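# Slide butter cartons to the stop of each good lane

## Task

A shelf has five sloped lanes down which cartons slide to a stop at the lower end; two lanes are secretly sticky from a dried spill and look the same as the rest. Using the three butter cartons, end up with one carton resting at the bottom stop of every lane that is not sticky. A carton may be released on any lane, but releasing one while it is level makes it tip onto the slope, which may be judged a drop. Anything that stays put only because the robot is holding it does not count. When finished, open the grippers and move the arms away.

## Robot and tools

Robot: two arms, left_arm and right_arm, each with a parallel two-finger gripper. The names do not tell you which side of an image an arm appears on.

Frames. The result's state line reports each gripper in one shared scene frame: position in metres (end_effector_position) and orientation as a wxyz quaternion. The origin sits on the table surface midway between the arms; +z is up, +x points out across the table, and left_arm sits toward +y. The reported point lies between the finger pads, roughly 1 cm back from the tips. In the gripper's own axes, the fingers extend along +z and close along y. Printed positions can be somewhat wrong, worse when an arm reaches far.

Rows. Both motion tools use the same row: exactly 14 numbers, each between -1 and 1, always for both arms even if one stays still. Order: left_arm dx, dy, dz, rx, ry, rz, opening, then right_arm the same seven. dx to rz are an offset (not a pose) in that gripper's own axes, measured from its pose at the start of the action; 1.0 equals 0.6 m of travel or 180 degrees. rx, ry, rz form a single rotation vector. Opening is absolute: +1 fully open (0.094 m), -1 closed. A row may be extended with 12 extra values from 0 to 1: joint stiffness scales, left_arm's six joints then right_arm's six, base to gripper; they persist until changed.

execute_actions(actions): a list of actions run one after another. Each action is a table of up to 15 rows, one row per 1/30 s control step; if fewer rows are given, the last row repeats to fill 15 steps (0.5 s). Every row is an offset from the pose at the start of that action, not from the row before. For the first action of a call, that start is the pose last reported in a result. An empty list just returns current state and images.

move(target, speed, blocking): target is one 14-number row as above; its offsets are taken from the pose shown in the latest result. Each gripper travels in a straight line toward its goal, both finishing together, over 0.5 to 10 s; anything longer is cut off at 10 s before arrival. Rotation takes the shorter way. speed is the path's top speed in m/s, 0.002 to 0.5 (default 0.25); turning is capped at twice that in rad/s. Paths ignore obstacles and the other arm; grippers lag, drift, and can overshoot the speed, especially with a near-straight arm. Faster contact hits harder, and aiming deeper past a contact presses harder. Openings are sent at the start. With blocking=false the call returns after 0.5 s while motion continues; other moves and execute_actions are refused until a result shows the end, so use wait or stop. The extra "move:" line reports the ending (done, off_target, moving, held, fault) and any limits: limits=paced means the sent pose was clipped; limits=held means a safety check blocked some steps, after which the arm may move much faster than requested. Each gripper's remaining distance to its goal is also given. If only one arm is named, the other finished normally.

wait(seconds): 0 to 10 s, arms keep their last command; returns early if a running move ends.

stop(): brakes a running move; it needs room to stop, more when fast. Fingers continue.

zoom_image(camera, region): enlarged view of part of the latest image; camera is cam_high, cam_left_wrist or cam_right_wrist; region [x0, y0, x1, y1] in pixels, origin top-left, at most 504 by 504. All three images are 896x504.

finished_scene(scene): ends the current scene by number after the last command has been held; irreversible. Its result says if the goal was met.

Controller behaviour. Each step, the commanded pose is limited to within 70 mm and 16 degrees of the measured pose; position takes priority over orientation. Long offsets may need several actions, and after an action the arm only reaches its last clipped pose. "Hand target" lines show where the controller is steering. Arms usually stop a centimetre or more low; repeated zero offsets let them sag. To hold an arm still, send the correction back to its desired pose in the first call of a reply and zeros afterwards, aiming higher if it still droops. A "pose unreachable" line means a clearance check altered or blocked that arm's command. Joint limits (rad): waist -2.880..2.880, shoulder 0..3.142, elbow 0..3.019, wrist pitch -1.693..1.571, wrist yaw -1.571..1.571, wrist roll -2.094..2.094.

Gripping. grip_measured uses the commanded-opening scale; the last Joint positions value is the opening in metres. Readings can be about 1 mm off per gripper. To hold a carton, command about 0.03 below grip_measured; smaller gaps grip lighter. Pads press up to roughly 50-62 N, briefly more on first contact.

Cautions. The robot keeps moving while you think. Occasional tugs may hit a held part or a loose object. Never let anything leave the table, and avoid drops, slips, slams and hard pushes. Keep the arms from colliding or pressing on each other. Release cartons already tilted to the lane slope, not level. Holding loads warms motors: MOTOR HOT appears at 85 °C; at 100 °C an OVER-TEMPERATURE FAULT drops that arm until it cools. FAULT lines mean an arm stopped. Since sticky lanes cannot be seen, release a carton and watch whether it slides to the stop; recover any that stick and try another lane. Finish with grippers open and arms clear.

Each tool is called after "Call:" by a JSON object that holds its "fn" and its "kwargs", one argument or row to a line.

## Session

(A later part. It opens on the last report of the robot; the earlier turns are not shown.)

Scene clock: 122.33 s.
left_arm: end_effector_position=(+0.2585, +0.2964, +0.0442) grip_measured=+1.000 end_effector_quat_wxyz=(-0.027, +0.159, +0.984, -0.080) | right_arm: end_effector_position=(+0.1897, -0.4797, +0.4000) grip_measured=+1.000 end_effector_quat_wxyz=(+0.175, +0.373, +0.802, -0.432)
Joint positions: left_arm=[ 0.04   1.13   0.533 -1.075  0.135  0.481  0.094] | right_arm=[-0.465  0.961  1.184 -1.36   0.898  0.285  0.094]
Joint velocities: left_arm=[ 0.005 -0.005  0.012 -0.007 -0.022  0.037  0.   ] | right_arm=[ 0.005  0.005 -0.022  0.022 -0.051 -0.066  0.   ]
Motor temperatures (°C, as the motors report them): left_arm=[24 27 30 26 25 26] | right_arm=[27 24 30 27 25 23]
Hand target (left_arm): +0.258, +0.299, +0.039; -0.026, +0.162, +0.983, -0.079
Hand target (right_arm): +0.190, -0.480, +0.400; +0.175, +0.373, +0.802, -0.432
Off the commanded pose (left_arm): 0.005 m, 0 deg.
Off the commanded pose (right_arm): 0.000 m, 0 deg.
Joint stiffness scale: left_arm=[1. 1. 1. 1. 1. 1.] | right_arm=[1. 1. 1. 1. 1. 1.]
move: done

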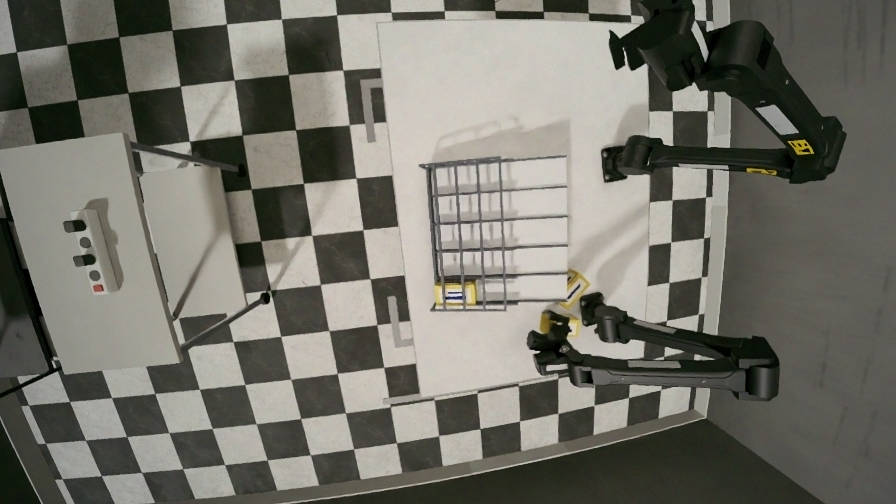

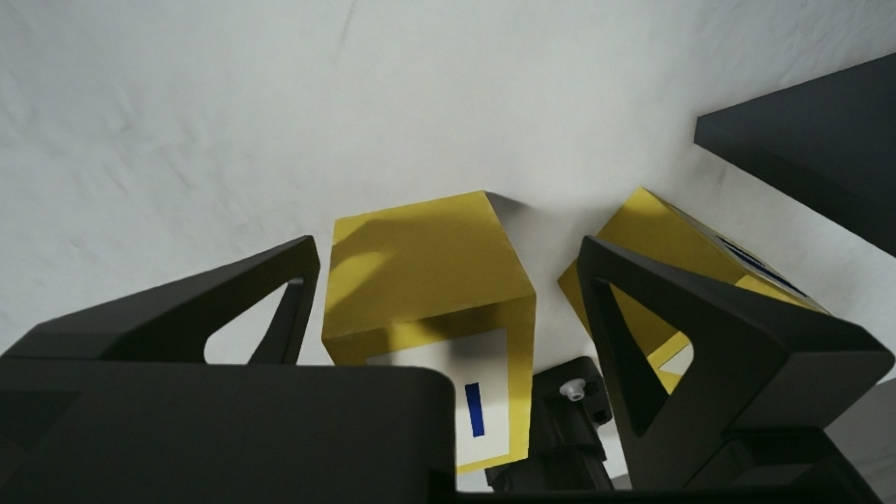

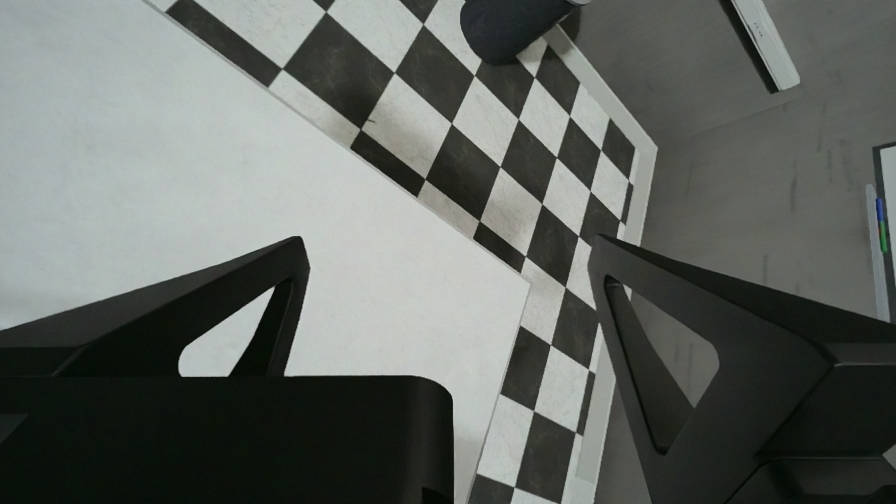

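Call:
{"fn": "move", "kwargs": {
  "target": [0,0,0,0,0,0,-1, 0,0,0,0,0,0,1]
}}

Call:
{"fn": "move", "kwargs": {
  "target": [0,0,-0.35,0,0,-0.1,-1, 0,0,0,0,0,0,1]
}}

Scene clock: 125.73 s.
left_arm: end_effector_position=(+0.2585, +0.2966, +0.0443) grip_measured=+0.346 end_effector_quat_wxyz=(-0.027, +0.159, +0.984, -0.080) | right_arm: end_effector_position=(+0.1897, -0.4797, +0.4000) grip_measured=+1.000 end_effector_quat_wxyz=(+0.175, +0.373, +0.802, -0.432)
Joint positions: left_arm=[ 0.04   1.13   0.533 -1.075  0.135  0.482  0.063] | right_arm=[-0.465  0.961  1.184 -1.36   0.898  0.285  0.094]
Joint velocities: left_arm=[-0.015 -0.015  0.002  0.007 -0.037 -0.037  0.002] | right_arm=[-0.005 -0.015 -0.002 -0.012 -0.022 -0.022  0.   ]
Motor temperatures (°C, as the motors report them): left_arm=[24 27 30 26 25 26] | right_arm=[27 24 31 27 25 23]
Hand target (left_arm): +0.258, +0.296, +0.044; -0.027, +0.159, +0.984, -0.080
Hand target (right_arm): +0.190, -0.480, +0.400; +0.175, +0.373, +0.802, -0.432
Off the commanded pose (left_arm): 0.000 m, 0 deg.
Off the commanded pose (right_arm): 0.000 m, 0 deg.
Joint stiffness scale: left_arm=[1. 1. 1. 1. 1. 1.] | right_arm=[1. 1. 1. 1. 1. 1.]
move: done

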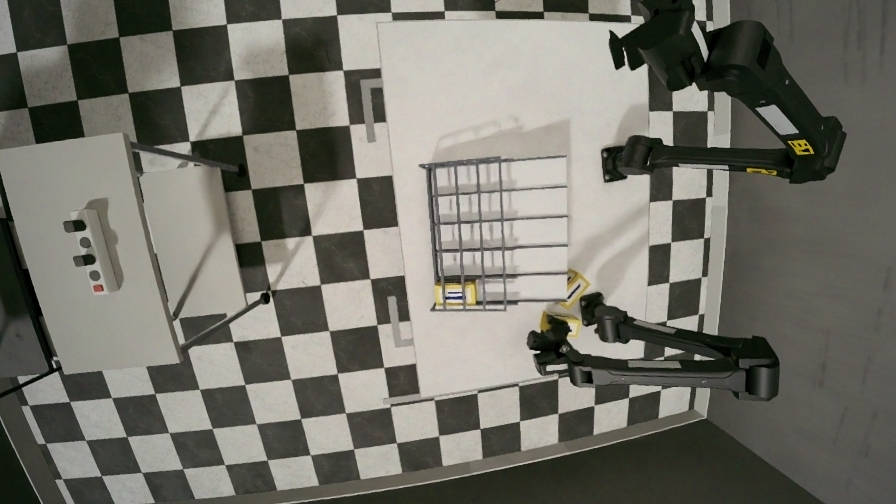

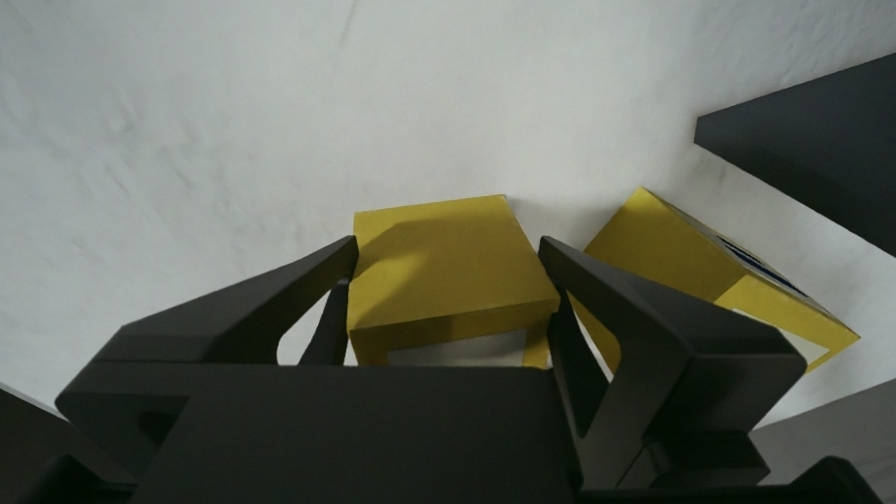

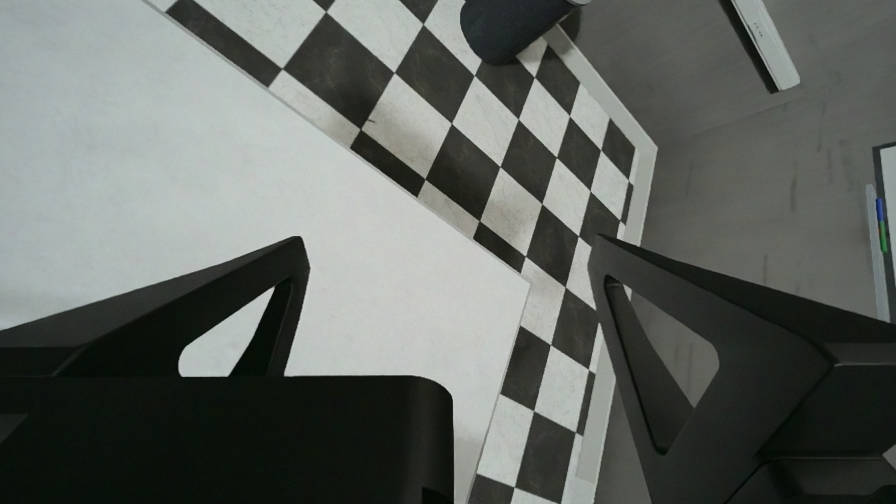

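Scene clock: 127.07 s.
left_arm: end_effector_position=(+0.2697, +0.3250, +0.2276) grip_measured=+0.343 end_effector_quat_wxyz=(-0.046, +0.018, +0.996, -0.077) | right_arm: end_effector_position=(+0.1897, -0.4797, +0.4000) grip_measured=+1.000 end_effector_quat_wxyz=(+0.175, +0.373, +0.802, -0.432)
Joint positions: left_arm=[ 0.146  1.009  0.964 -1.657  0.122  0.304  0.063] | right_arm=[-0.465  0.961  1.184 -1.36   0.898  0.285  0.094]
Joint velocities: left_arm=[-0.015 -0.005  0.007  0.017 -0.022 -0.125  0.   ] | right_arm=[ 0.005  0.015 -0.007 -0.002 -0.007 -0.022  0.   ]
Motor temperatures (°C, as the motors report them): left_arm=[24 27 30 26 25 26] | right_arm=[27 24 31 27 25 23]
Hand target (left_arm): +0.276, +0.329, +0.250; -0.029, +0.003, +0.997, -0.071
Hand target (right_arm): +0.190, -0.480, +0.400; +0.175, +0.373, +0.802, -0.432
Off the commanded pose (left_arm): 0.024 m, 2 deg.
Off the commanded pose (right_arm): 0.000 m, 0 deg.
Joint stiffness scale: left_arm=[1. 1. 1. 1. 1. 1.] | right_arm=[1. 1. 1. 1. 1. 1.]
joint sent to its limit (left arm) — the command would take joint 4 (wrist pitch) past its lower limit, so that joint was sent only as far as its limit.
move: off_target (left_arm)

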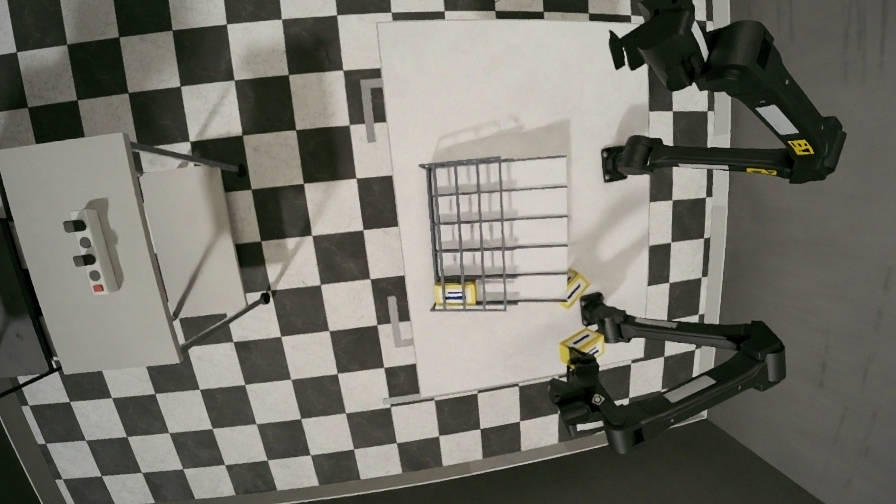

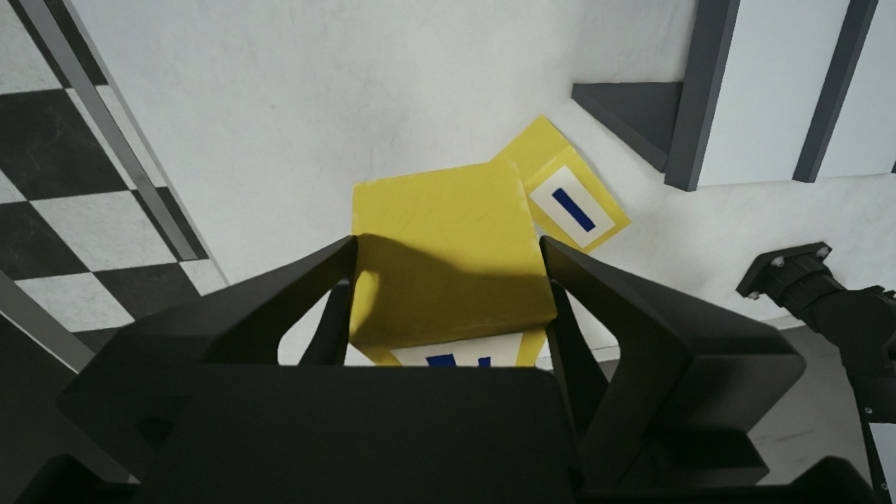

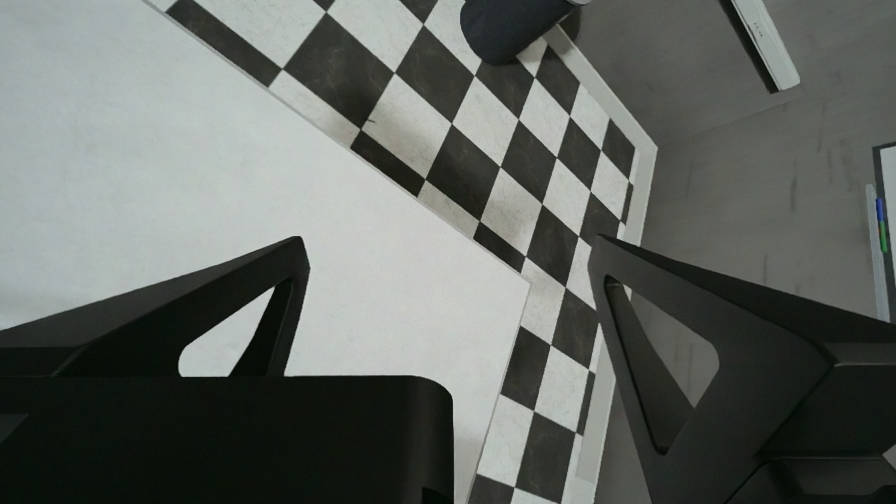

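Call:
{"fn": "move", "kwargs": {
  "target": [-0.17,-0.475,0,0,0.04,0,-1, 0,0,0,0,0,0,1]
}}

Scene clock: 130.53 s.
left_arm: end_effector_position=(+0.3515, +0.0445, +0.2347) grip_measured=+0.342 end_effector_quat_wxyz=(-0.131, +0.029, +0.989, -0.061) | right_arm: end_effector_position=(+0.1897, -0.4797, +0.4000) grip_measured=+1.000 end_effector_quat_wxyz=(+0.175, +0.373, +0.802, -0.432)
Joint positions: left_arm=[-0.678  1.466  1.356 -1.628  0.238 -0.485  0.063] | right_arm=[-0.465  0.961  1.184 -1.36   0.898  0.285  0.094]
Joint velocities: left_arm=[ 0.015 -0.015  0.002 -0.002 -0.051 -0.081 -0.   ] | right_arm=[ 0.005  0.005  0.002 -0.012  0.022  0.007  0.   ]
Motor temperatures (°C, as the motors report them): left_arm=[24 28 31 26 25 26] | right_arm=[27 24 31 27 25 23]
Hand target (left_arm): +0.363, +0.036, +0.261; -0.106, +0.023, +0.991, -0.078
Hand target (right_arm): +0.190, -0.480, +0.400; +0.175, +0.373, +0.802, -0.432
Off the commanded pose (left_arm): 0.031 m, 3 deg.
Off the commanded pose (right_arm): 0.000 m, 0 deg.
Joint stiffness scale: left_arm=[1. 1. 1. 1. 1. 1.] | right_arm=[1. 1. 1. 1. 1. 1.]
move: off_target (left_arm)

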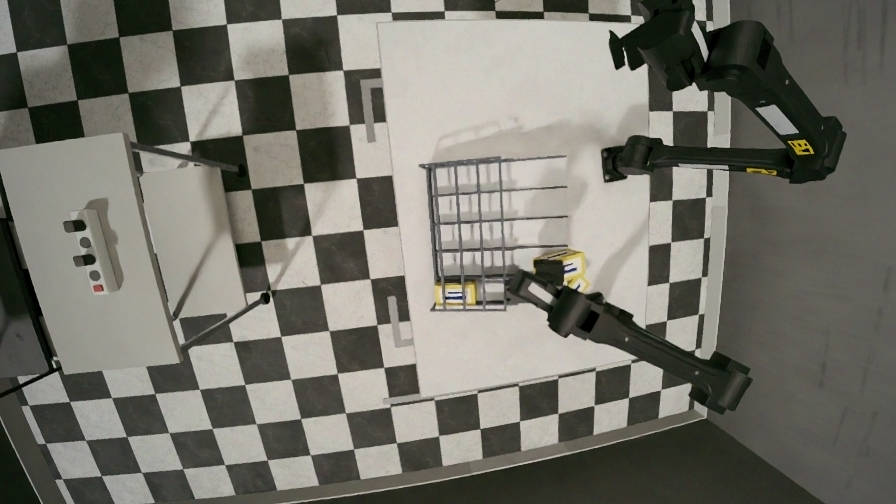

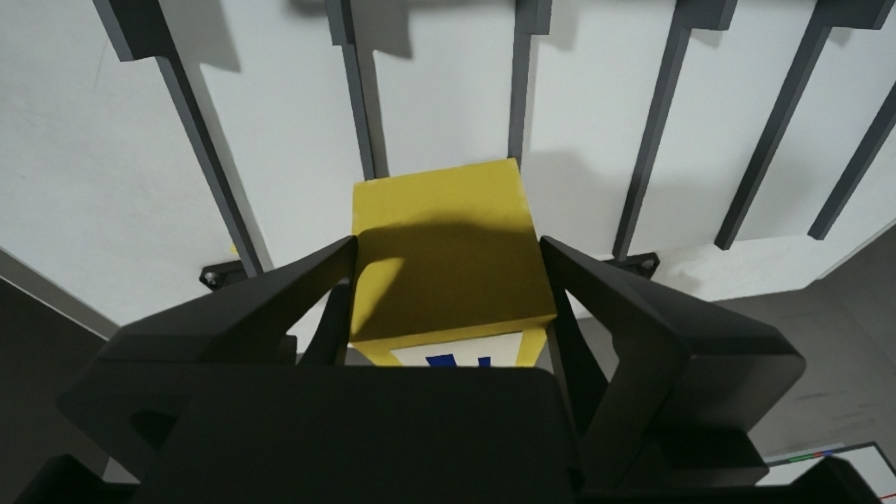

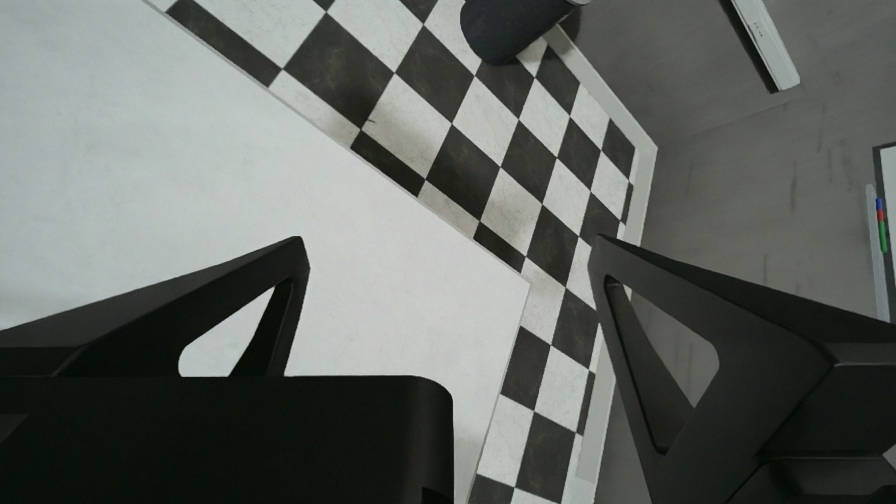

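Call:
{"fn": "move", "kwargs": {
  "target": [0,0,0.16,0,0,0,-1, 0,0,0,0,0,0,1],
  "speed": 0.05
}}

Call:
{"fn": "move", "kwargs": {
  "target": [0,0,0,0,0,0,1, 0,0,0,0,0,0,1]
}}

Call:
{"fn": "move", "kwargs": {
  "target": [0,0,-0.2,0,0,0,1, 0,0,0,0,0,0,1]
}}

Scene clock: 135.20 s.
left_arm: end_effector_position=(+0.3556, +0.0336, +0.1645) grip_measured=+0.334 end_effector_quat_wxyz=(-0.090, +0.022, +0.992, -0.081) | right_arm: end_effector_position=(+0.1897, -0.4797, +0.4000) grip_measured=+1.000 end_effector_quat_wxyz=(+0.175, +0.373, +0.802, -0.432)
Joint positions: left_arm=[-0.697  1.466  1.176 -1.349  0.234 -0.532  0.063] | right_arm=[-0.465  0.961  1.184 -1.36   0.898  0.285  0.094]
Joint velocities: left_arm=[-0.005 -0.024  0.002  0.002 -0.154  0.037 -0.001] | right_arm=[ 0.005  0.015 -0.002 -0.012 -0.081  0.022  0.   ]
Motor temperatures (°C, as the motors report them): left_arm=[24 28 32 26 25 26] | right_arm=[27 24 31 27 25 23]
Hand target (left_arm): +0.326, +0.035, +0.144; -0.130, +0.029, +0.989, -0.060
Hand target (right_arm): +0.190, -0.480, +0.400; +0.175, +0.373, +0.802, -0.432
Off the commanded pose (left_arm): 0.037 m, 5 deg.
Off the commanded pose (right_arm): 0.000 m, 0 deg.
Joint stiffness scale: left_arm=[1. 1. 1. 1. 1. 1.] | right_arm=[1. 1. 1. 1. 1. 1.]
move: off_target (left_arm)

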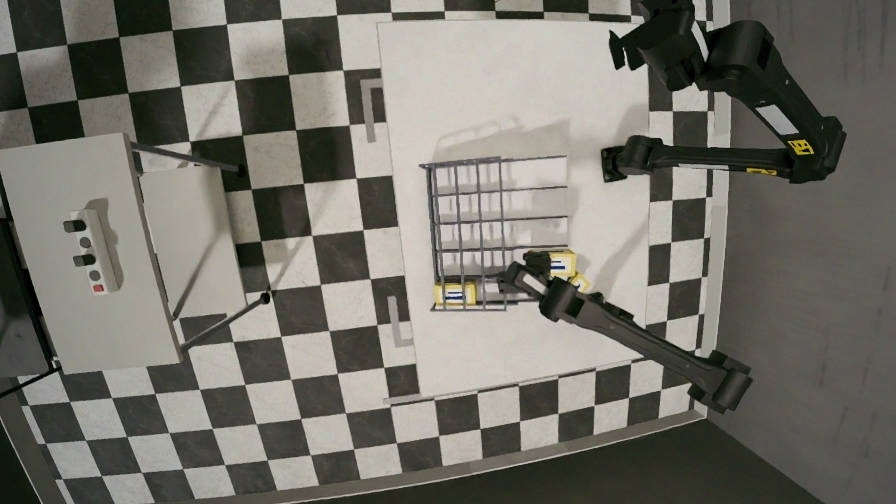

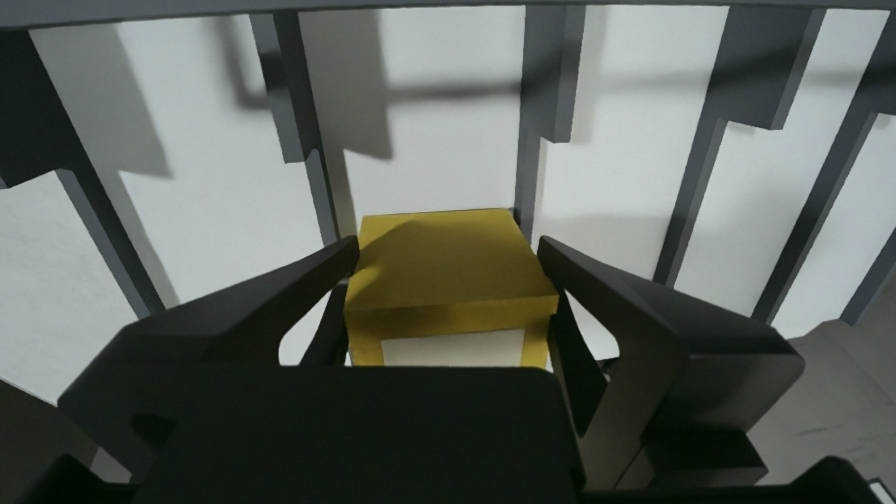

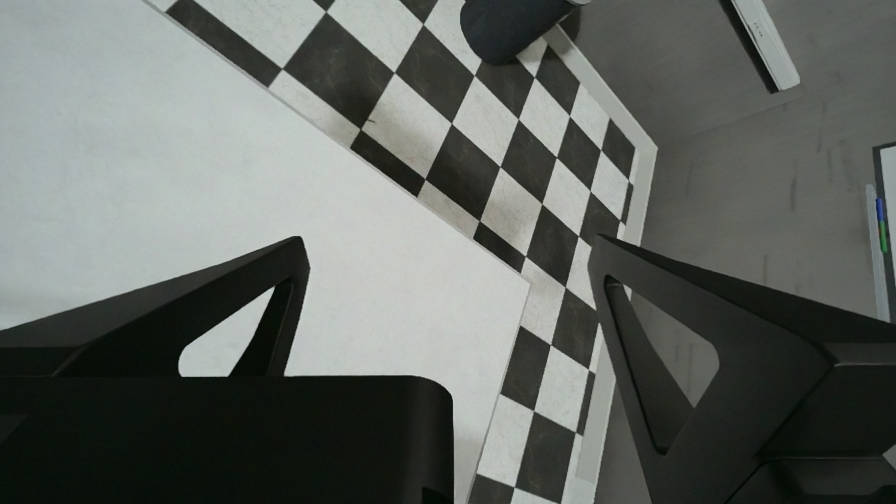

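Scene clock: 135.70 s.
left_arm: end_effector_position=(+0.3561, +0.0337, +0.1649) grip_measured=+1.000 end_effector_quat_wxyz=(-0.089, +0.022, +0.992, -0.081) | right_arm: end_effector_position=(+0.1897, -0.4797, +0.4000) grip_measured=+1.000 end_effector_quat_wxyz=(+0.175, +0.373, +0.802, -0.432)
Joint positions: left_arm=[-0.697  1.464  1.175 -1.347  0.233 -0.532  0.094] | right_arm=[-0.465  0.961  1.184 -1.36   0.898  0.285  0.094]
Joint velocities: left_arm=[-0.005 -0.005  0.017  0.002  0.007 -0.007  0.   ] | right_arm=[-0.005 -0.015 -0.002 -0.022  0.022 -0.066  0.   ]
Motor temperatures (°C, as the motors report them): left_arm=[24 28 32 26 25 26] | right_arm=[27 24 31 27 25 23]
Hand target (left_arm): +0.356, +0.034, +0.164; -0.091, +0.022, +0.992, -0.081
Hand target (right_arm): +0.190, -0.480, +0.400; +0.175, +0.373, +0.802, -0.432
Off the commanded pose (left_arm): 0.001 m, 0 deg.
Off the commanded pose (right_arm): 0.000 m, 0 deg.
Joint stiffness scale: left_arm=[1. 1. 1. 1. 1. 1.] | right_arm=[1. 1. 1. 1. 1. 1.]
move: done

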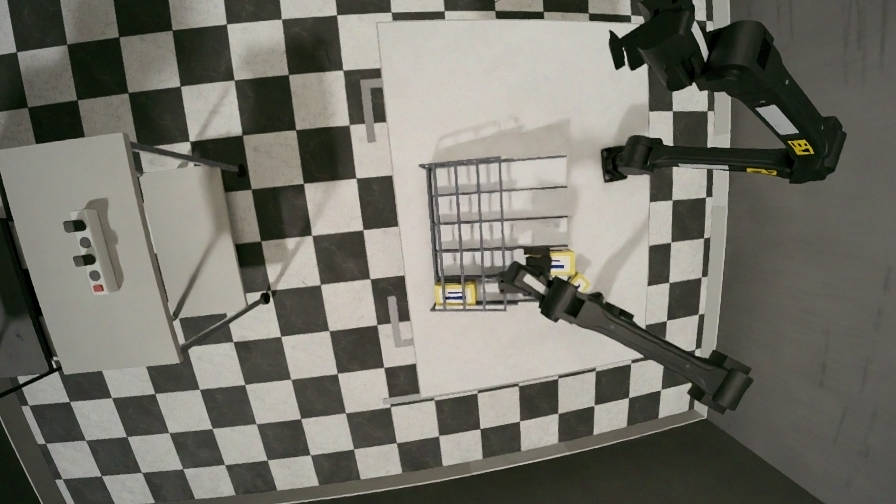

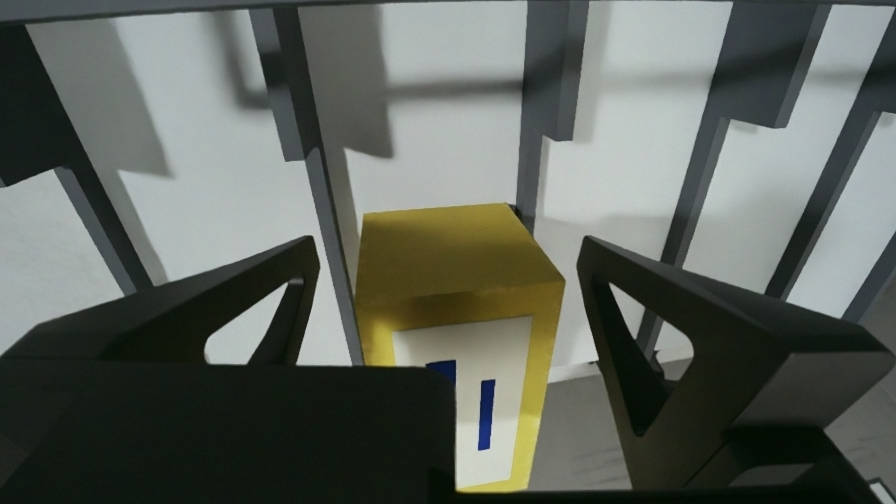

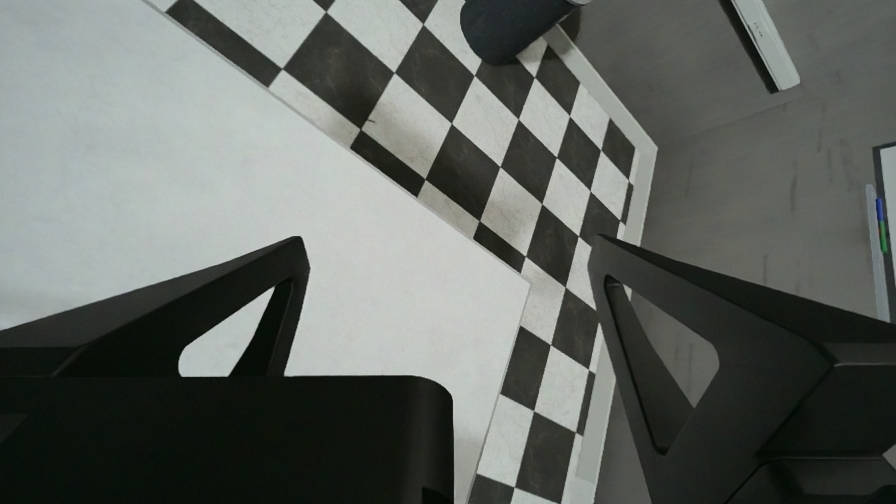

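Scene clock: 136.63 s.
left_arm: end_effector_position=(+0.3715, +0.0538, +0.2726) grip_measured=+1.000 end_effector_quat_wxyz=(-0.093, +0.016, +0.992, -0.079) | right_arm: end_effector_position=(+0.1897, -0.4797, +0.4000) grip_measured=+1.000 end_effector_quat_wxyz=(+0.175, +0.373, +0.802, -0.432)
Joint positions: left_arm=[-0.636  1.437  1.432 -1.653  0.229 -0.48   0.094] | right_arm=[-0.465  0.961  1.184 -1.36   0.898  0.285  0.094]
Joint velocities: left_arm=[-0.015 -0.005  0.007 -0.012 -0.007 -0.007  0.   ] | right_arm=[-0.005  0.005 -0.007 -0.022 -0.007  0.007  0.   ]
Motor temperatures (°C, as the motors report them): left_arm=[24 28 32 26 25 26] | right_arm=[27 24 31 27 25 23]
Hand target (left_arm): +0.379, +0.053, +0.281; -0.089, +0.022, +0.993, -0.081
Hand target (right_arm): +0.190, -0.480, +0.400; +0.175, +0.373, +0.802, -0.432
Off the commanded pose (left_arm): 0.011 m, 1 deg.
Off the commanded pose (right_arm): 0.000 m, 0 deg.
Joint stiffness scale: left_arm=[1. 1. 1. 1. 1. 1.] | right_arm=[1. 1. 1. 1. 1. 1.]
move: off_target (left_arm)

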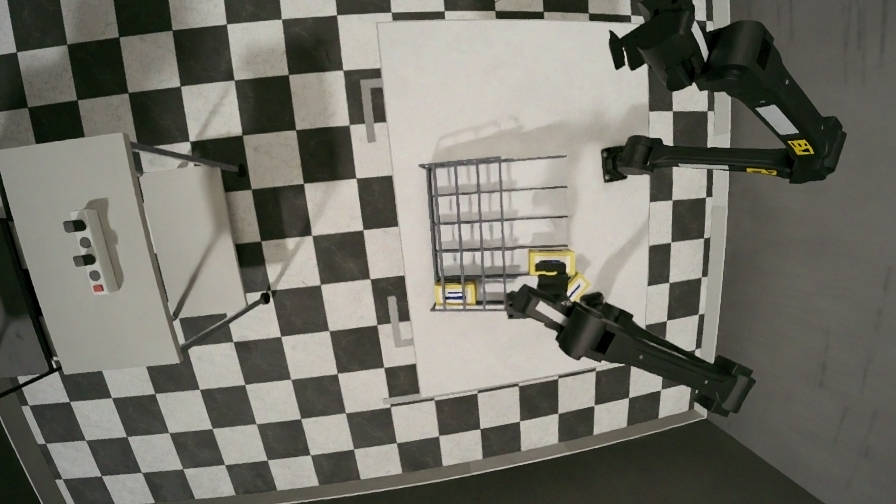

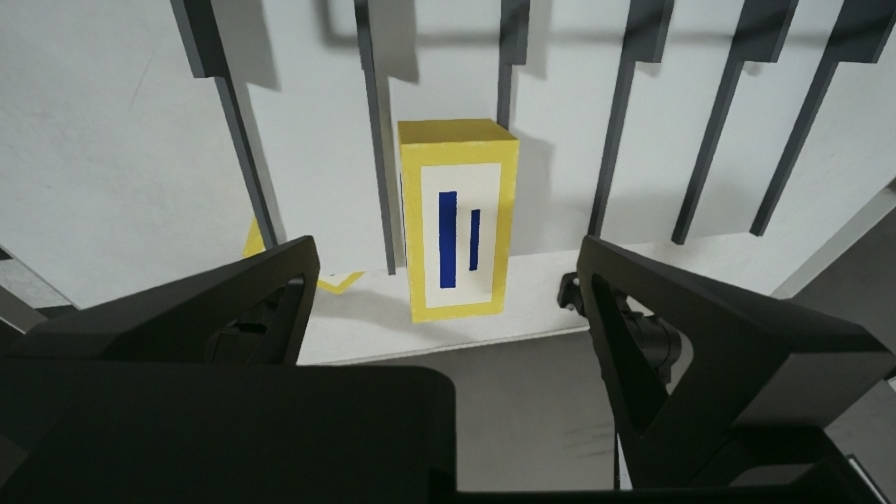

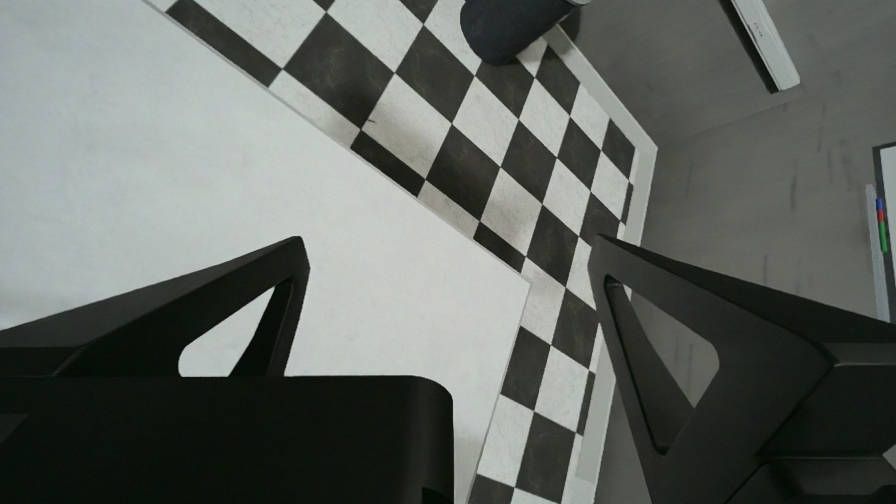

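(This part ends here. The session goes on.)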